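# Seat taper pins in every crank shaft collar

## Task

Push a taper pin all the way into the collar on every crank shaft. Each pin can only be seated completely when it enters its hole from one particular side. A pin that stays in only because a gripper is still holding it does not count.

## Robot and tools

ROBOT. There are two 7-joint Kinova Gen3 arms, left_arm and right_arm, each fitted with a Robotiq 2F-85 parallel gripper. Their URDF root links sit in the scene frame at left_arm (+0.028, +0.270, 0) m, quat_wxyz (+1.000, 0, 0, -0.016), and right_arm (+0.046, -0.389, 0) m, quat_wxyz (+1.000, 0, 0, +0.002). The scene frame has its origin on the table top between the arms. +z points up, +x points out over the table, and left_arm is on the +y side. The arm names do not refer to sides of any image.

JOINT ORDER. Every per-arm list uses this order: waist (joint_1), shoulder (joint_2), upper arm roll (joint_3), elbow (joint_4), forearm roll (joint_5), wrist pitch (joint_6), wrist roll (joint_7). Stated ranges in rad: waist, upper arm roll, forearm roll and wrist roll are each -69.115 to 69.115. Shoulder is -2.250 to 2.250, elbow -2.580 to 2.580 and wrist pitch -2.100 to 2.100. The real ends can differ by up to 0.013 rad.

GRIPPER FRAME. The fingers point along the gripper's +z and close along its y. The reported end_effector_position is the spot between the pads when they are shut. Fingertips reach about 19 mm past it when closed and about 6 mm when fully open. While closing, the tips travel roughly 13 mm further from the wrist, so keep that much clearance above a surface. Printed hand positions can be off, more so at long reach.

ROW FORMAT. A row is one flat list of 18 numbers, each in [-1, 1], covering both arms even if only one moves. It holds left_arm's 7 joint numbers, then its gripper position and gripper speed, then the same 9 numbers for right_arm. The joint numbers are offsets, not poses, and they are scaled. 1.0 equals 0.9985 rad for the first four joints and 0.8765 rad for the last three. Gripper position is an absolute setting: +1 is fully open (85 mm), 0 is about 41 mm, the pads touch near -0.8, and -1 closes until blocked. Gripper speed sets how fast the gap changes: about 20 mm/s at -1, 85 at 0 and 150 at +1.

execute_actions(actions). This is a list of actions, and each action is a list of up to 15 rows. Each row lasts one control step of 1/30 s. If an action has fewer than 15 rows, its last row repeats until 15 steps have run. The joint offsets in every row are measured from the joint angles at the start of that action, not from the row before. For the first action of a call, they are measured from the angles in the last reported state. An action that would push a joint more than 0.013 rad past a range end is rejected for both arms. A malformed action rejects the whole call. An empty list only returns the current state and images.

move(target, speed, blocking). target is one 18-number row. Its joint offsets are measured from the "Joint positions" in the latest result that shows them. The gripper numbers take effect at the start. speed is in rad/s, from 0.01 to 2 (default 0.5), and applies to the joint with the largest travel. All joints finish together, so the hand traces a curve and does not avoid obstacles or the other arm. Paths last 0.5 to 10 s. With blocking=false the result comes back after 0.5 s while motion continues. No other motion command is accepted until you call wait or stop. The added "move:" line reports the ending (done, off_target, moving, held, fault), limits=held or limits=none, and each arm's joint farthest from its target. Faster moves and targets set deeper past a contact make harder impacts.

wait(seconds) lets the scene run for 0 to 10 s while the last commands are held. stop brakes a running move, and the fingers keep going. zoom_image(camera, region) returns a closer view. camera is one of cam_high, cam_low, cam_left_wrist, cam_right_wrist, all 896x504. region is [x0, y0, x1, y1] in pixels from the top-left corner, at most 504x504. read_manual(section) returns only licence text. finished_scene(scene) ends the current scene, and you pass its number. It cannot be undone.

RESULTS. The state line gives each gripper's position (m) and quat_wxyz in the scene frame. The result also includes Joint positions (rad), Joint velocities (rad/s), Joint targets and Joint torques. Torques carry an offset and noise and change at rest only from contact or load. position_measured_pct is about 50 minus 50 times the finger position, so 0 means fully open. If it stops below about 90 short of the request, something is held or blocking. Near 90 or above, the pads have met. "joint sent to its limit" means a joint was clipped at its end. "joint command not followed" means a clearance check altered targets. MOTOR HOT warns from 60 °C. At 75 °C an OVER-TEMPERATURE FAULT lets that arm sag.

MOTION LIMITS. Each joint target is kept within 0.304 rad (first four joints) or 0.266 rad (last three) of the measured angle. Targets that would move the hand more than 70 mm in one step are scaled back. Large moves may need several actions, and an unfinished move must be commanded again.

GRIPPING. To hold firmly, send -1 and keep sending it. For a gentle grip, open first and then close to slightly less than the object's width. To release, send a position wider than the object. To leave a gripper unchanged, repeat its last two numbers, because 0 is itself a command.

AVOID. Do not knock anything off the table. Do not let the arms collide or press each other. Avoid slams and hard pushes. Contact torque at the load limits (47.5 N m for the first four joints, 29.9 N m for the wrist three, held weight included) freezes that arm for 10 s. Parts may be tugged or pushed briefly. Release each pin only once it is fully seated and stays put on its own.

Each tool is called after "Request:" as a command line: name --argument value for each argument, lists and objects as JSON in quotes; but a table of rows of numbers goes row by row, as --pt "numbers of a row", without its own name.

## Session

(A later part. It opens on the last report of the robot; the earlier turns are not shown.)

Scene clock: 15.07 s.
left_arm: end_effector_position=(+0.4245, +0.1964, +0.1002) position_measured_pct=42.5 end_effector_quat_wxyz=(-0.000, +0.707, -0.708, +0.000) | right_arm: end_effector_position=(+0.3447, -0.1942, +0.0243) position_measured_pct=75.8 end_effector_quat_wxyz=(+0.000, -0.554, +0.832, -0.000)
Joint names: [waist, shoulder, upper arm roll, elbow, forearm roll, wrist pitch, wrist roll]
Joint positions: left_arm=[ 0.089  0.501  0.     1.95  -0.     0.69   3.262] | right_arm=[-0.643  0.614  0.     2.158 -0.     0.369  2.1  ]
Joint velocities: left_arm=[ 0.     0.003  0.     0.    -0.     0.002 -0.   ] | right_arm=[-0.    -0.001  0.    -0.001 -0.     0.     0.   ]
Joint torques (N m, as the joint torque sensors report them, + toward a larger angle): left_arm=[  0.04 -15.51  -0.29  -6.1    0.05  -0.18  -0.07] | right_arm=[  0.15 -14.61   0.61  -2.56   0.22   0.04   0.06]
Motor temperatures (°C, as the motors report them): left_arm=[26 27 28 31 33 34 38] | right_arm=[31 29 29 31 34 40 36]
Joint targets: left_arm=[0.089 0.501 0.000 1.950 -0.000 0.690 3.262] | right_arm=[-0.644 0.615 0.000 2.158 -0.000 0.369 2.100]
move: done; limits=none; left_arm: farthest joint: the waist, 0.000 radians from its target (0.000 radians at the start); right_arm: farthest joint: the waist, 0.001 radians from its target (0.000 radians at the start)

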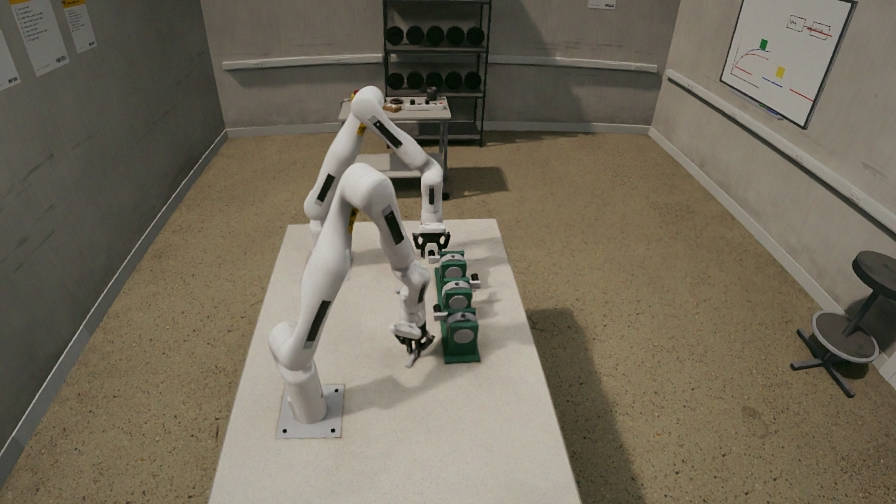

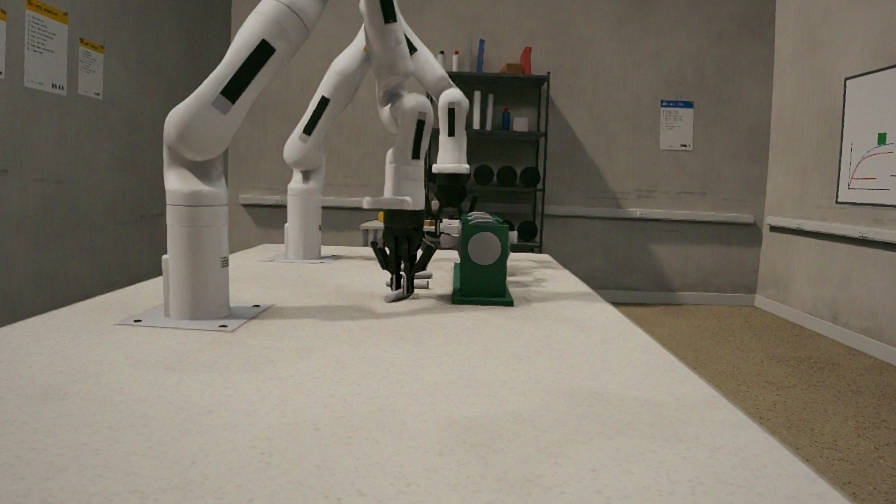

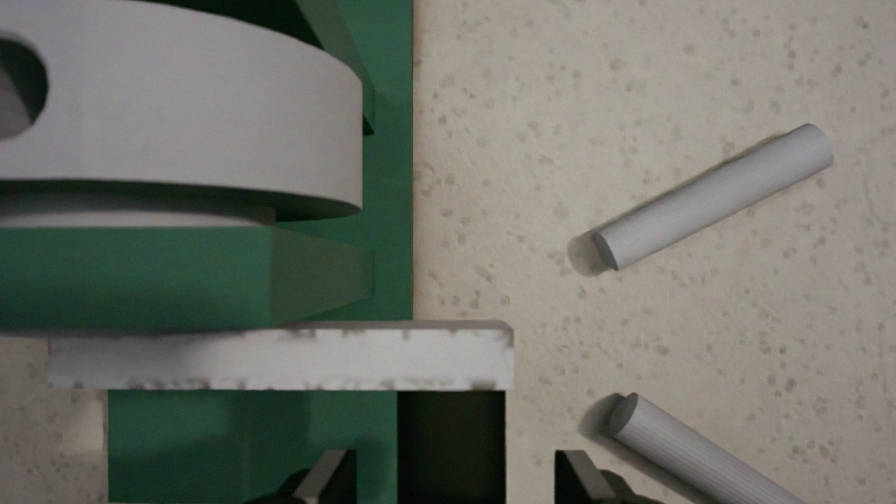

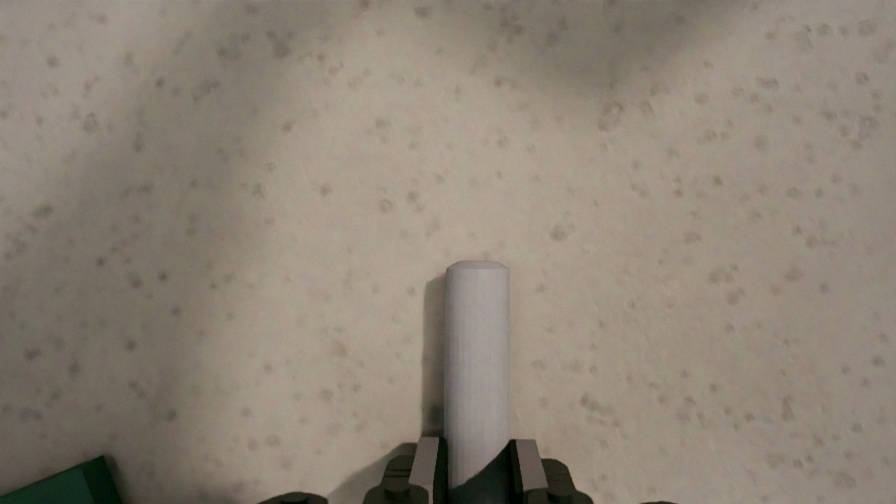

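Request:
execute_actions --actions '[[[0,0,0,0,0,0,0,-0.4,0,0,-0.004,0,0,0,0.004,0.2,-0.6,0]],[[-0.0029,-0.0495,0,-0.0712,0,0.1375,-0.003,-0.4,0,0,0,0,0,0,0,0.2,-0.6,0]],[[-0.0069,0.0068,0,-0.12,0,0.129,-0.008,-0.4,0,0,0,0,0,0,0,0.2,-0.6,0]],[[-0.0082,0.0557,0,-0.1346,0,0.09,-0.009,-0.4,0,0,0,0,0,0,0,0.2,-0.6,0]],[[-0.0072,0.0826,0,-0.1159,0,0.038,-0.008,-0.4,0,0,0.004,0,0,0,-0.004,0.187,-0.6,0]],[[-0.0045,0.0843,0,-0.0669,0,-0.02,-0.005,-0.4,0,0,0,0,0,0,0,0,-0.1,-0.5]],[[-0.0016,0.0655,0,0.0006,0,-0.075,-0.002,-0.4,0,0,-0.12,0,-0.03,0,0.171,0,-0.1,-0.5]]]'

Scene clock: 19.63 s.
left_arm: end_effector_position=(+0.5651, +0.1962, +0.1044) position_measured_pct=67.9 end_effector_quat_wxyz=(-0.001, +0.707, -0.708, +0.002) | right_arm: end_effector_position=(+0.3441, -0.1946, +0.0705) position_measured_pct=54.8 end_effector_quat_wxyz=(+0.001, +0.852, -0.523, -0.000)
Joint names: [waist, shoulder, upper arm roll, elbow, forearm roll, wrist pitch, wrist roll]
Joint positions: left_arm=[ 0.058  0.738  0.     1.444 -0.     0.956  3.231] | right_arm=[-0.643  0.496  0.     2.128 -0.     0.519  2.965]
Joint velocities: left_arm=[-0.001  0.003  0.002 -0.001  0.    -0.001 -0.   ] | right_arm=[-0.    -0.014 -0.001 -0.    -0.     0.     0.   ]
Joint torques (N m, as the joint torque sensors report them, + toward a larger angle): left_arm=[ -0.14 -20.74   0.26  -6.94   0.07   0.41  -0.14] | right_arm=[ -0.37 -14.61   0.66  -3.99   0.16   0.16  -0.05]
Motor temperatures (°C, as the motors report them): left_arm=[26 27 28 31 33 34 38] | right_arm=[31 29 29 31 34 40 36]
Joint targets: left_arm=[0.058 0.739 0.001 1.445 -0.000 0.956 3.231] | right_arm=[-0.643 0.494 0.000 2.128 -0.000 0.519 2.965]

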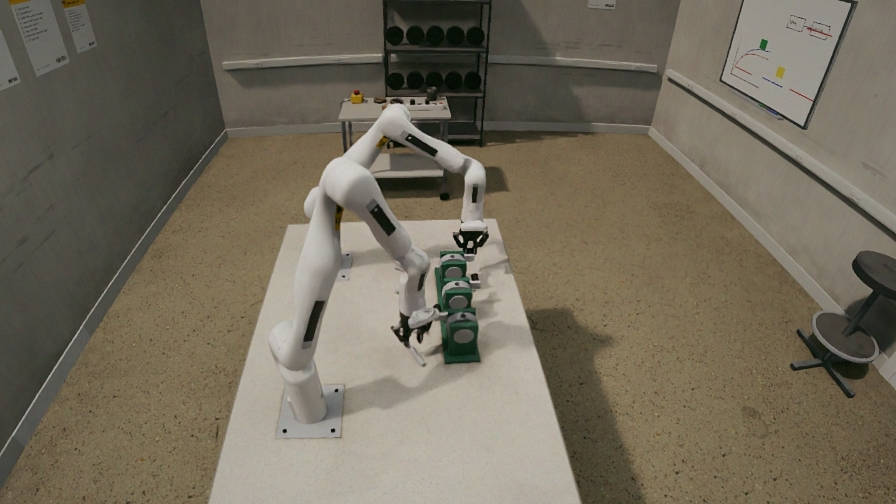

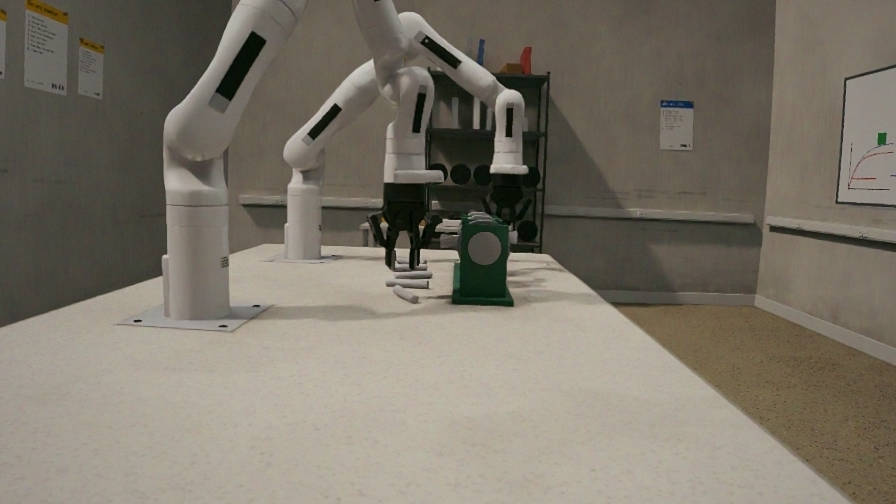

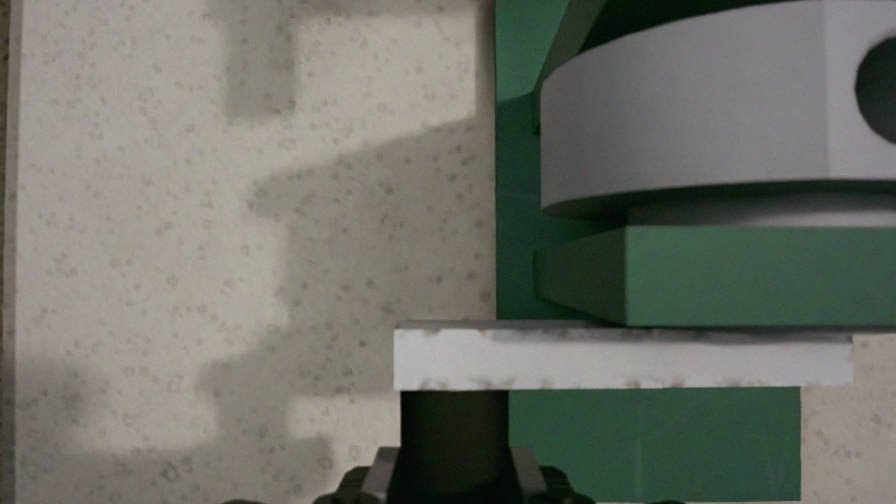

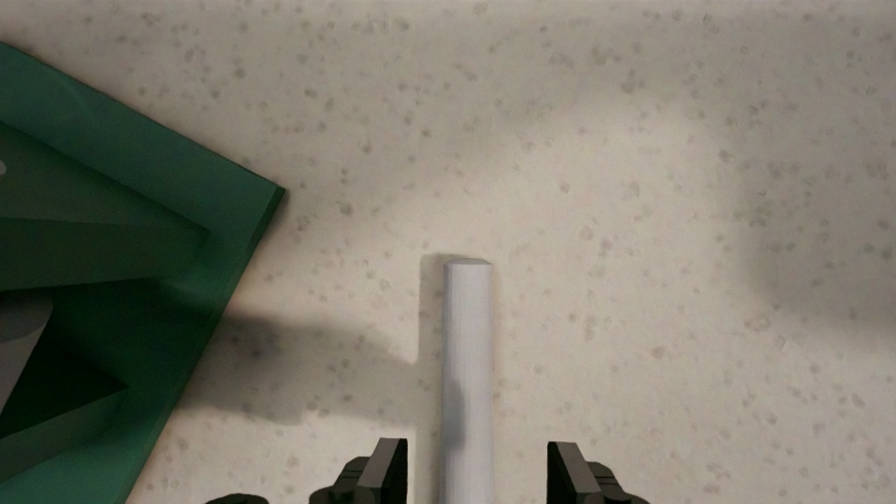

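Request:
move --target '[0,0.009,0,-0.001,0,-0.005,0,-0.4,0,-0.26,0,0,-0.132,0.33,0.34,-0.53,-0.1,0]' --speed 1.1

Request:
move --target '[0,0,0,0,0,0,0,0.15,0,-0.259,0.231,0,-0.132,0.333,0.344,-0.532,-0.1,0]' --speed 1.0

Scene clock: 23.63 s.
left_arm: end_effector_position=(+0.5652, +0.1962, +0.1000) position_measured_pct=67.9 end_effector_quat_wxyz=(-0.000, +0.707, -0.708, +0.000) | right_arm: end_effector_position=(+0.3295, -0.1718, +0.1035) position_measured_pct=54.8 end_effector_quat_wxyz=(+0.084, +0.848, -0.514, +0.095)
Joint names: [waist, shoulder, upper arm roll, elbow, forearm roll, wrist pitch, wrist roll]
Joint positions: left_arm=[ 0.058  0.747  0.     1.443 -0.001  0.951  3.231] | right_arm=[-0.903  0.495  0.     1.996  0.289  0.817  2.501]
Joint velocities: left_arm=[-0.     0.    -0.001 -0.    -0.    -0.002 -0.   ] | right_arm=[-0.003 -0.002  0.001  0.001  0.    -0.001  0.   ]
Joint torques (N m, as the joint torque sensors report them, + toward a larger angle): left_arm=[ -0.22 -21.4   -0.05  -8.18   0.11  -0.42  -0.46] | right_arm=[ -0.01 -15.17   0.67  -4.46   0.17   0.61  -0.15]
Motor temperatures (°C, as the motors report them): left_arm=[26 27 28 31 33 34 38] | right_arm=[31 29 29 31 34 40 36]
Joint targets: left_arm=[0.058 0.747 0.000 1.443 -0.000 0.951 3.231] | right_arm=[-0.903 0.496 0.000 1.996 0.289 0.817 2.501]
move: done; limits=none; left_arm: farthest joint: the forearm roll, 0.001 radians from its target (0.000 radians at the start); right_arm: farthest joint: the shoulder, 0.001 radians from its target (0.002 radians at the start)

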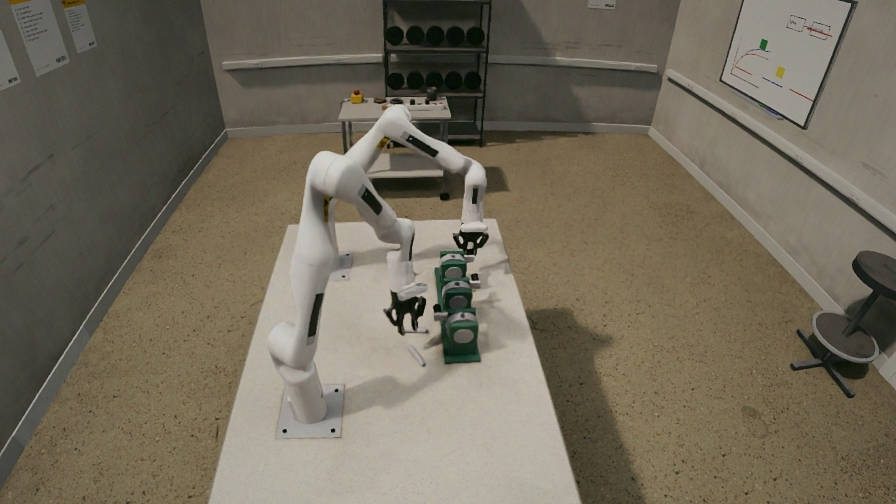

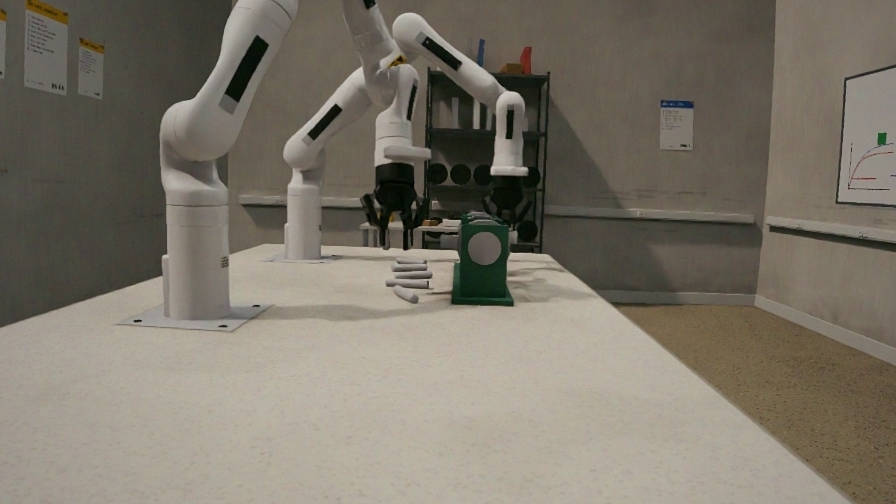

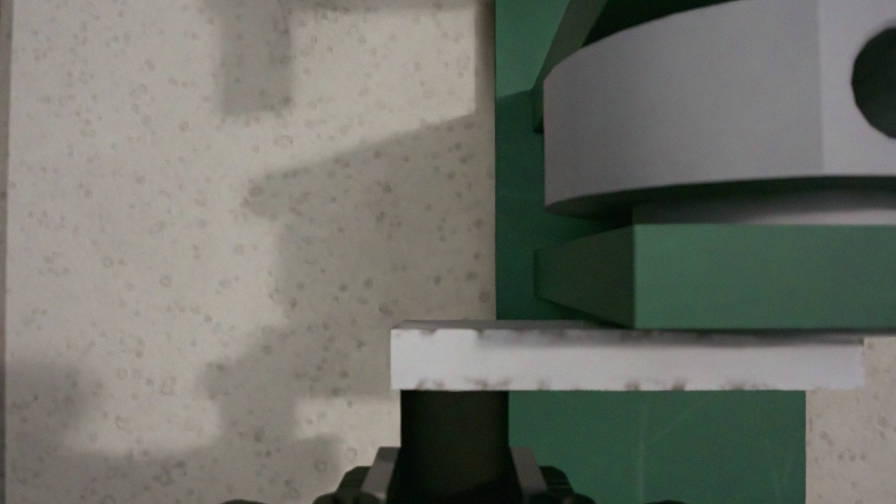

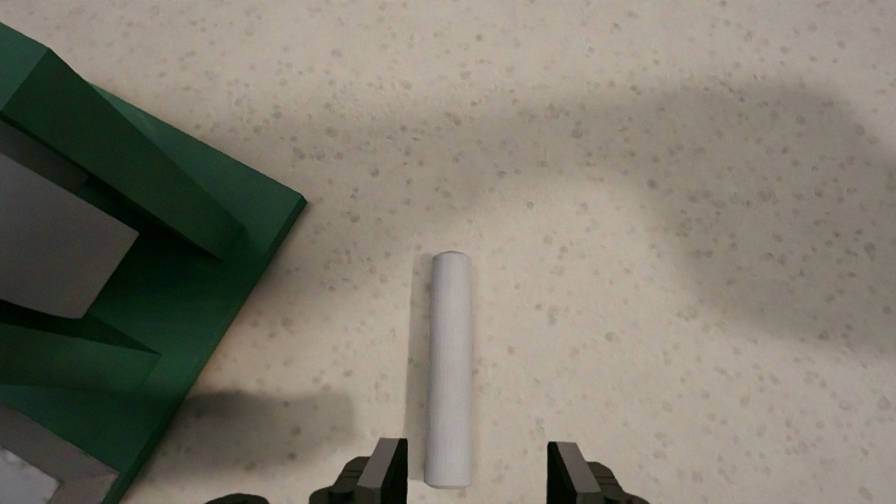

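Scene clock: 24.73 s.
left_arm: end_effector_position=(+0.5652, +0.1962, +0.1000) position_measured_pct=42.5 end_effector_quat_wxyz=(-0.000, +0.707, -0.708, +0.000) | right_arm: end_effector_position=(+0.3344, -0.1693, +0.0934) position_measured_pct=54.8 end_effector_quat_wxyz=(+0.179, +0.801, -0.492, +0.292)
Joint names: [waist, shoulder, upper arm roll, elbow, forearm roll, wrist pitch, wrist roll]
Joint positions: left_arm=[ 0.058  0.747  0.     1.443 -0.001  0.951  3.231] | right_arm=[-1.161  0.726  0.     1.865  0.581  1.119  2.034]
Joint velocities: left_arm=[ 0.    -0.     0.     0.001  0.     0.     0.   ] | right_arm=[-0.003  0.004  0.001 -0.     0.     0.    -0.   ]
Joint torques (N m, as the joint torque sensors report them, + toward a larger angle): left_arm=[  0.13 -21.5   -0.06  -7.68   0.05  -0.51   0.1 ] | right_arm=[ -0.31 -17.26   1.68  -2.85   1.05   1.9    0.12]
Motor temperatures (°C, as the motors report them): left_arm=[26 27 28 31 33 34 38] | right_arm=[31 29 29 31 34 40 36]
Joint targets: left_arm=[0.058 0.747 0.000 1.443 -0.001 0.951 3.231] | right_arm=[-1.161 0.726 0.000 1.865 0.581 1.119 2.034]
move: done; limits=none; left_arm: farthest joint: the waist, 0.000 radians from its target (0.000 radians at the start); right_arm: farthest joint: the waist, 0.001 radians from its target (0.259 radians at the start)

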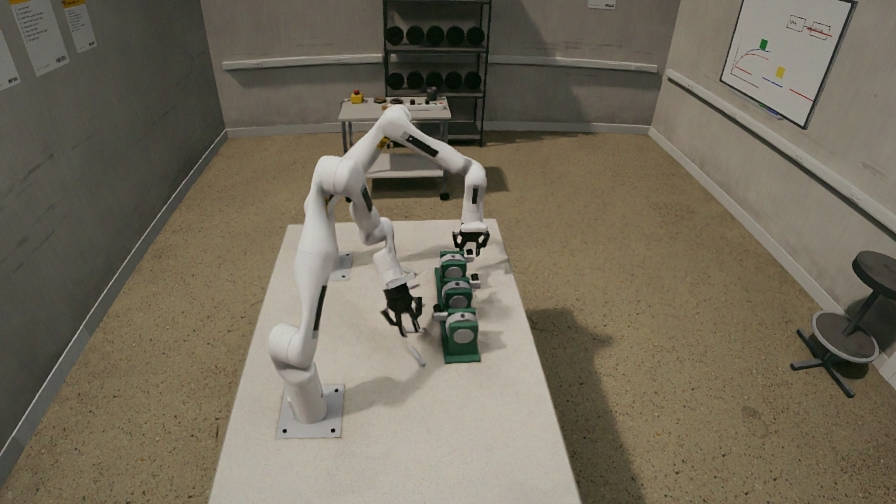

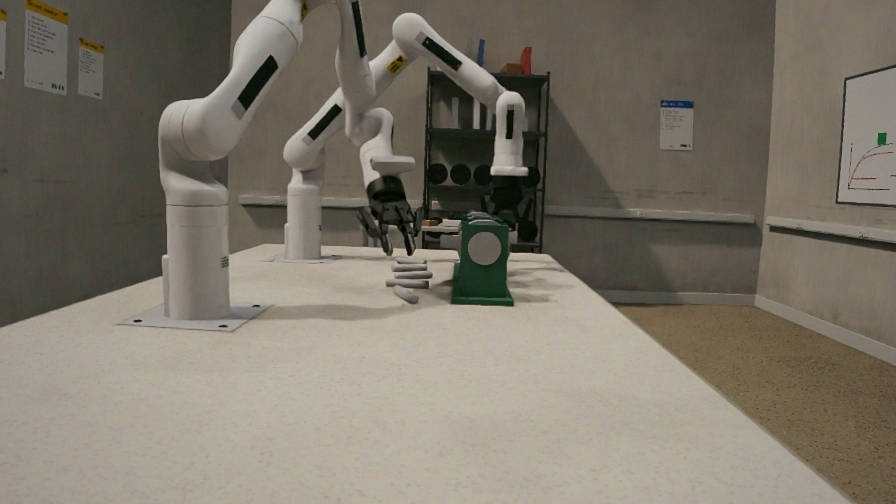

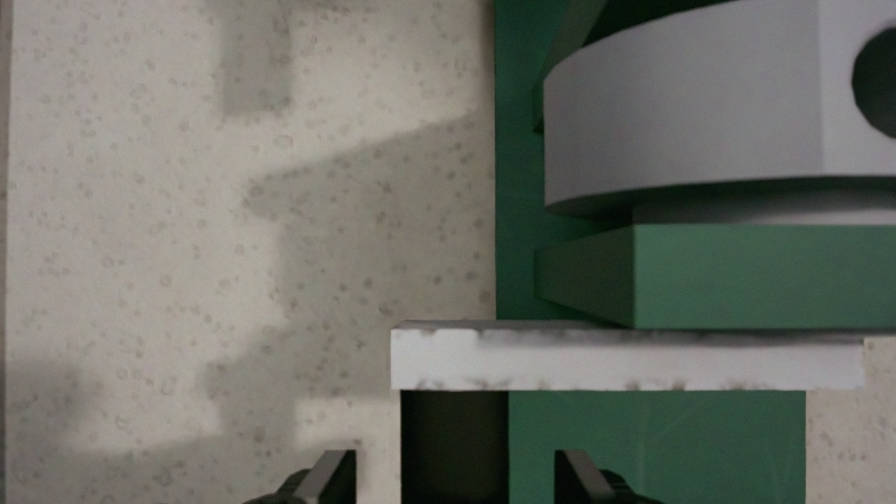

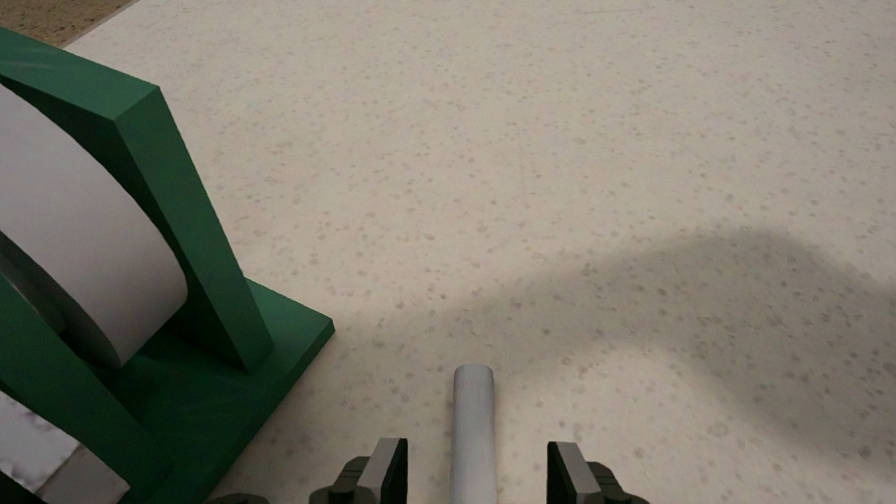

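Request:
move --target '[0,-0.12,0,-0.11,0,0.262,0,0.15,0,0,0.1554,0,0.006,0.06,-0.152,-0.121,-0.1,0]' --speed 0.4

Request:
move --target '[0.059,-0.187,0,0.135,0,0.059,0.067,0,0,0,0,0,0,0,0,0,-1,0]' --speed 0.6

Request:
zoom_image --camera "cam_left_wrist" --region '[415,215,495,295]'

Scene clock: 26.30 s.
left_arm: end_effector_position=(+0.5611, +0.1966, +0.1949) position_measured_pct=42.5 end_effector_quat_wxyz=(-0.000, +0.707, -0.708, +0.000) | right_arm: end_effector_position=(+0.3345, -0.1688, +0.0234) position_measured_pct=54.8 end_effector_quat_wxyz=(+0.179, +0.801, -0.492, +0.291)
Joint names: [waist, shoulder, upper arm roll, elbow, forearm roll, wrist pitch, wrist roll]
Joint positions: left_arm=[ 0.058  0.627  0.     1.333 -0.001  1.181  3.231] | right_arm=[-1.161  0.881  0.     1.871  0.633  0.985  1.928]
Joint velocities: left_arm=[-0.    -0.002 -0.002  0.    -0.     0.001  0.   ] | right_arm=[ 0.     0.003  0.001 -0.    -0.     0.001 -0.   ]
Joint torques (N m, as the joint torque sensors report them, + toward a larger angle): left_arm=[ -0.14 -21.     0.06  -8.75  -0.11  -0.12  -0.12] | right_arm=[ -0.41 -18.17   1.94  -1.92   0.45   1.78   0.21]
Motor temperatures (°C, as the motors report them): left_arm=[26 27 28 31 33 34 38] | right_arm=[31 29 29 31 34 40 36]
Joint targets: left_arm=[0.058 0.627 0.000 1.333 -0.001 1.181 3.231] | right_arm=[-1.161 0.881 0.000 1.871 0.633 0.985 1.928]
move: done; limits=none; left_arm: farthest joint: the waist, 0.000 radians from its target (0.000 radians at the start); right_arm: farthest joint: the waist, 0.000 radians from its target (0.000 radians at the start)

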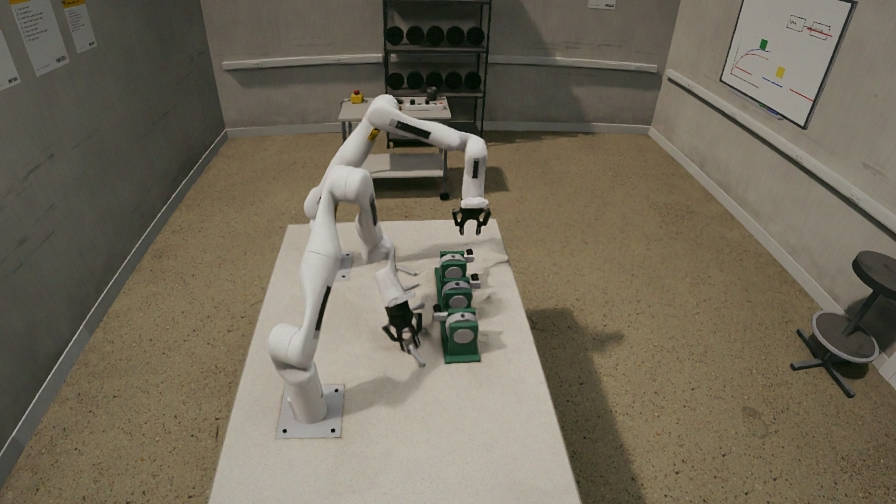

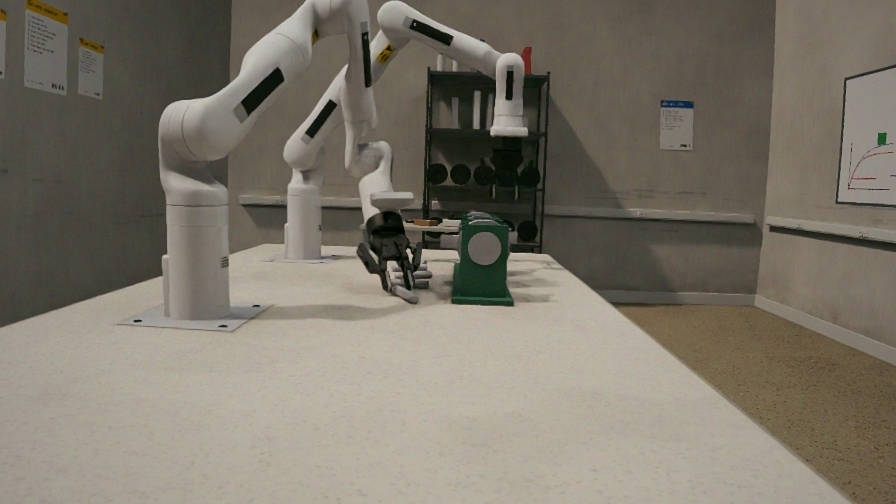

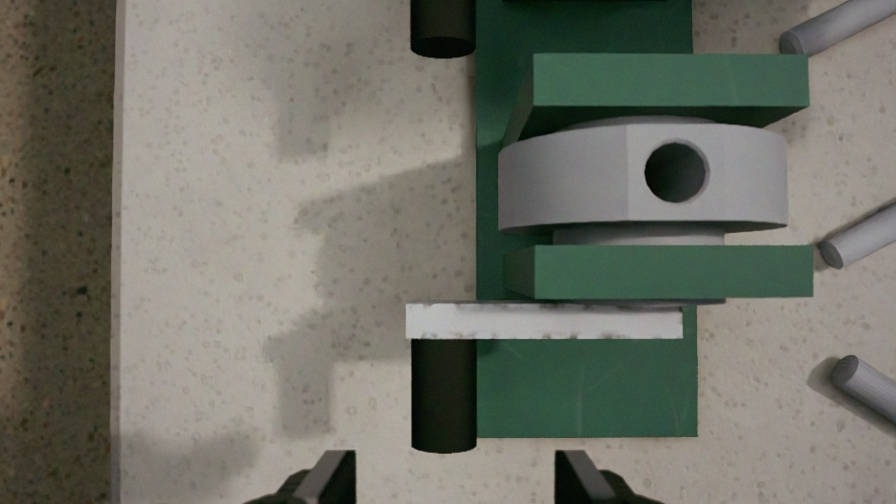

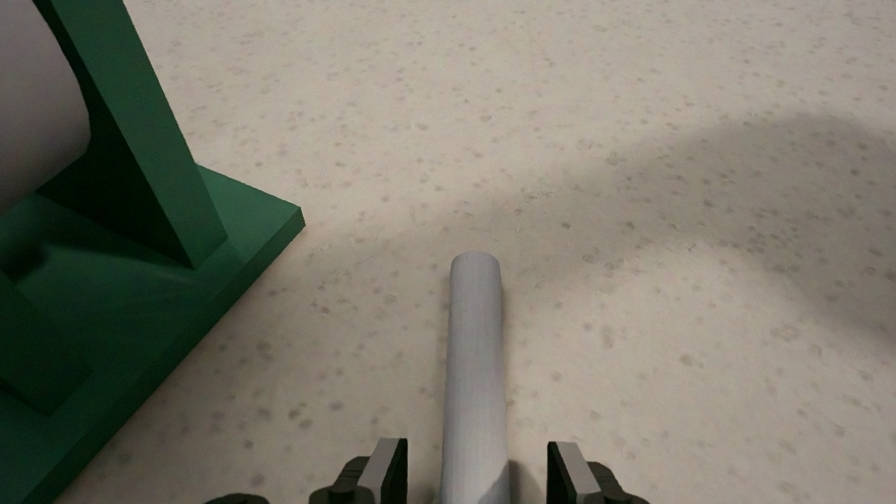

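Scene clock: 27.23 s.
left_arm: end_effector_position=(+0.4948, +0.1746, +0.2500) position_measured_pct=49.6 end_effector_quat_wxyz=(-0.000, +0.707, -0.708, +0.000) | right_arm: end_effector_position=(+0.3345, -0.1686, +0.0238) position_measured_pct=77.8 end_effector_quat_wxyz=(+0.178, +0.801, -0.492, +0.291)
Joint names: [waist, shoulder, upper arm roll, elbow, forearm roll, wrist pitch, wrist roll]
Joint positions: left_arm=[ 0.117  0.44   0.     1.468 -0.001  1.233  3.29 ] | right_arm=[-1.161  0.88   0.     1.871  0.633  0.986  1.928]
Joint velocities: left_arm=[ 0.001 -0.002 -0.001  0.    -0.     0.     0.   ] | right_arm=[-0.    -0.     0.001 -0.001  0.    -0.001  0.   ]
Joint torques (N m, as the joint torque sensors report them, + toward a larger angle): left_arm=[ -0.37 -17.7   -0.19  -8.86   0.07  -0.1   -0.05] | right_arm=[ -0.19 -17.82   1.79  -1.63   0.62   1.64   0.28]
Motor temperatures (°C, as the motors report them): left_arm=[26 27 28 31 33 34 38] | right_arm=[31 29 29 31 34 40 36]
Joint targets: left_arm=[0.117 0.440 0.000 1.468 -0.001 1.233 3.290] | right_arm=[-1.161 0.881 0.000 1.871 0.633 0.985 1.928]
move: done; limits=none; left_arm: farthest joint: the waist, 0.000 radians from its target (0.059 radians at the start); right_arm: farthest joint: the shoulder, 0.001 radians from its target (0.000 radians at the start)

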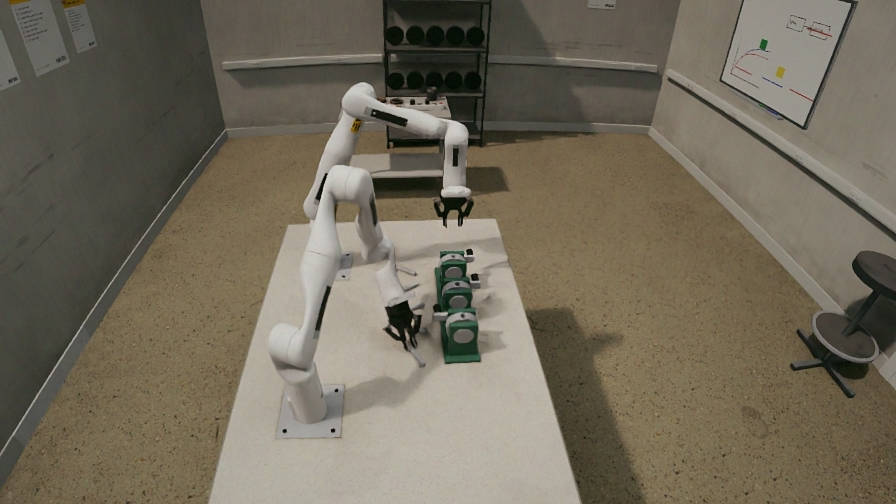

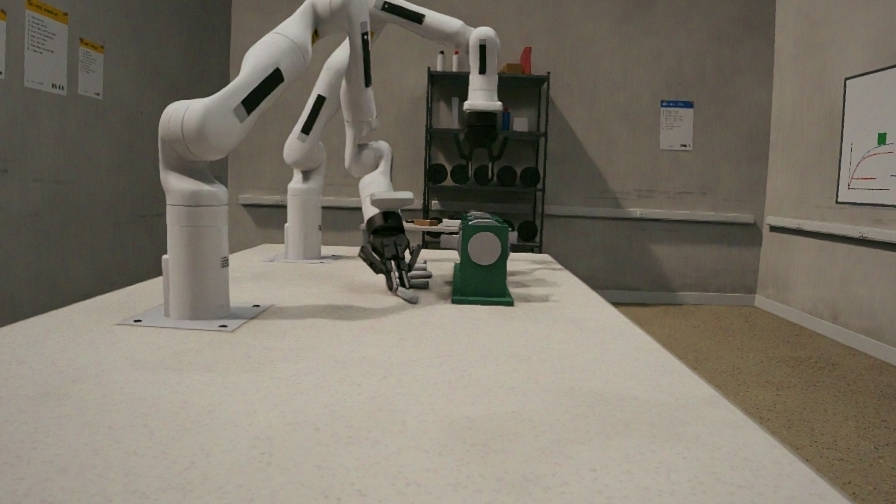

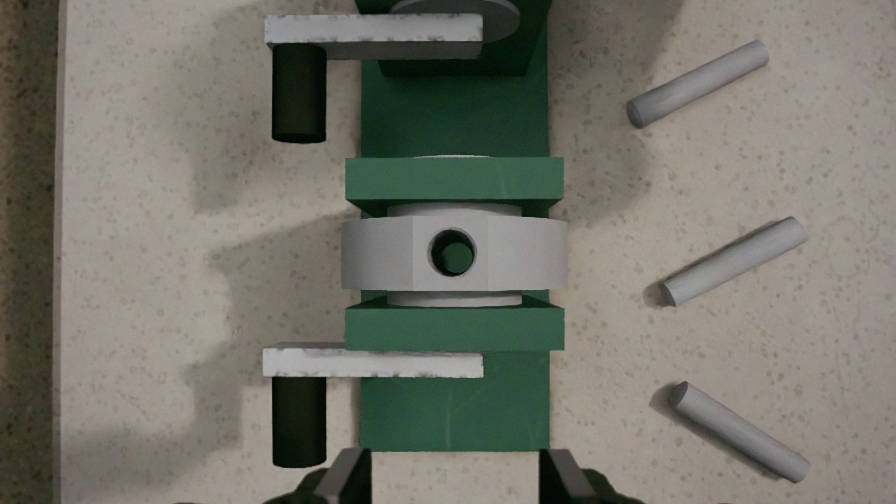

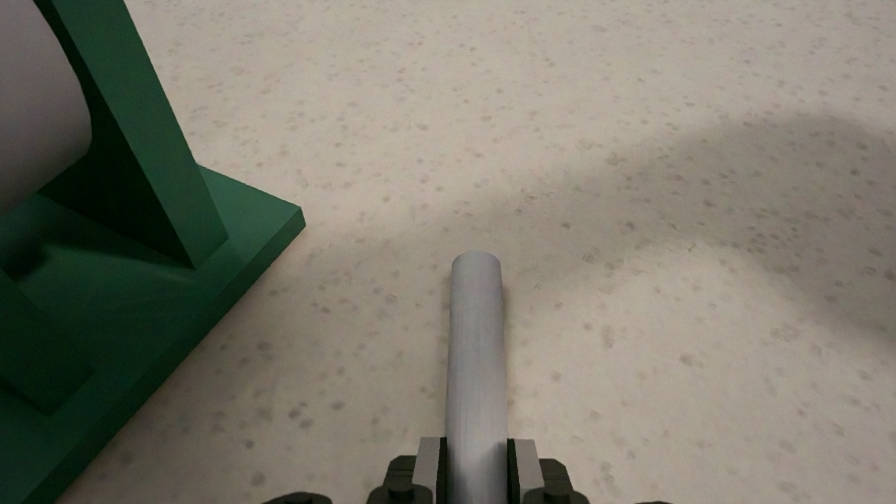

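Region (415, 215, 495, 295) of cam_left_wrist's 896x504 image, scaled by 6.300.

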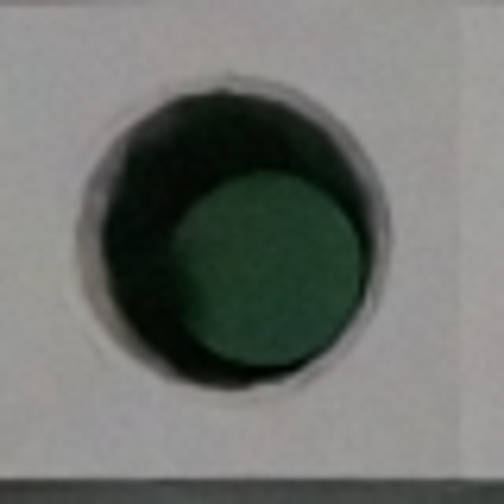

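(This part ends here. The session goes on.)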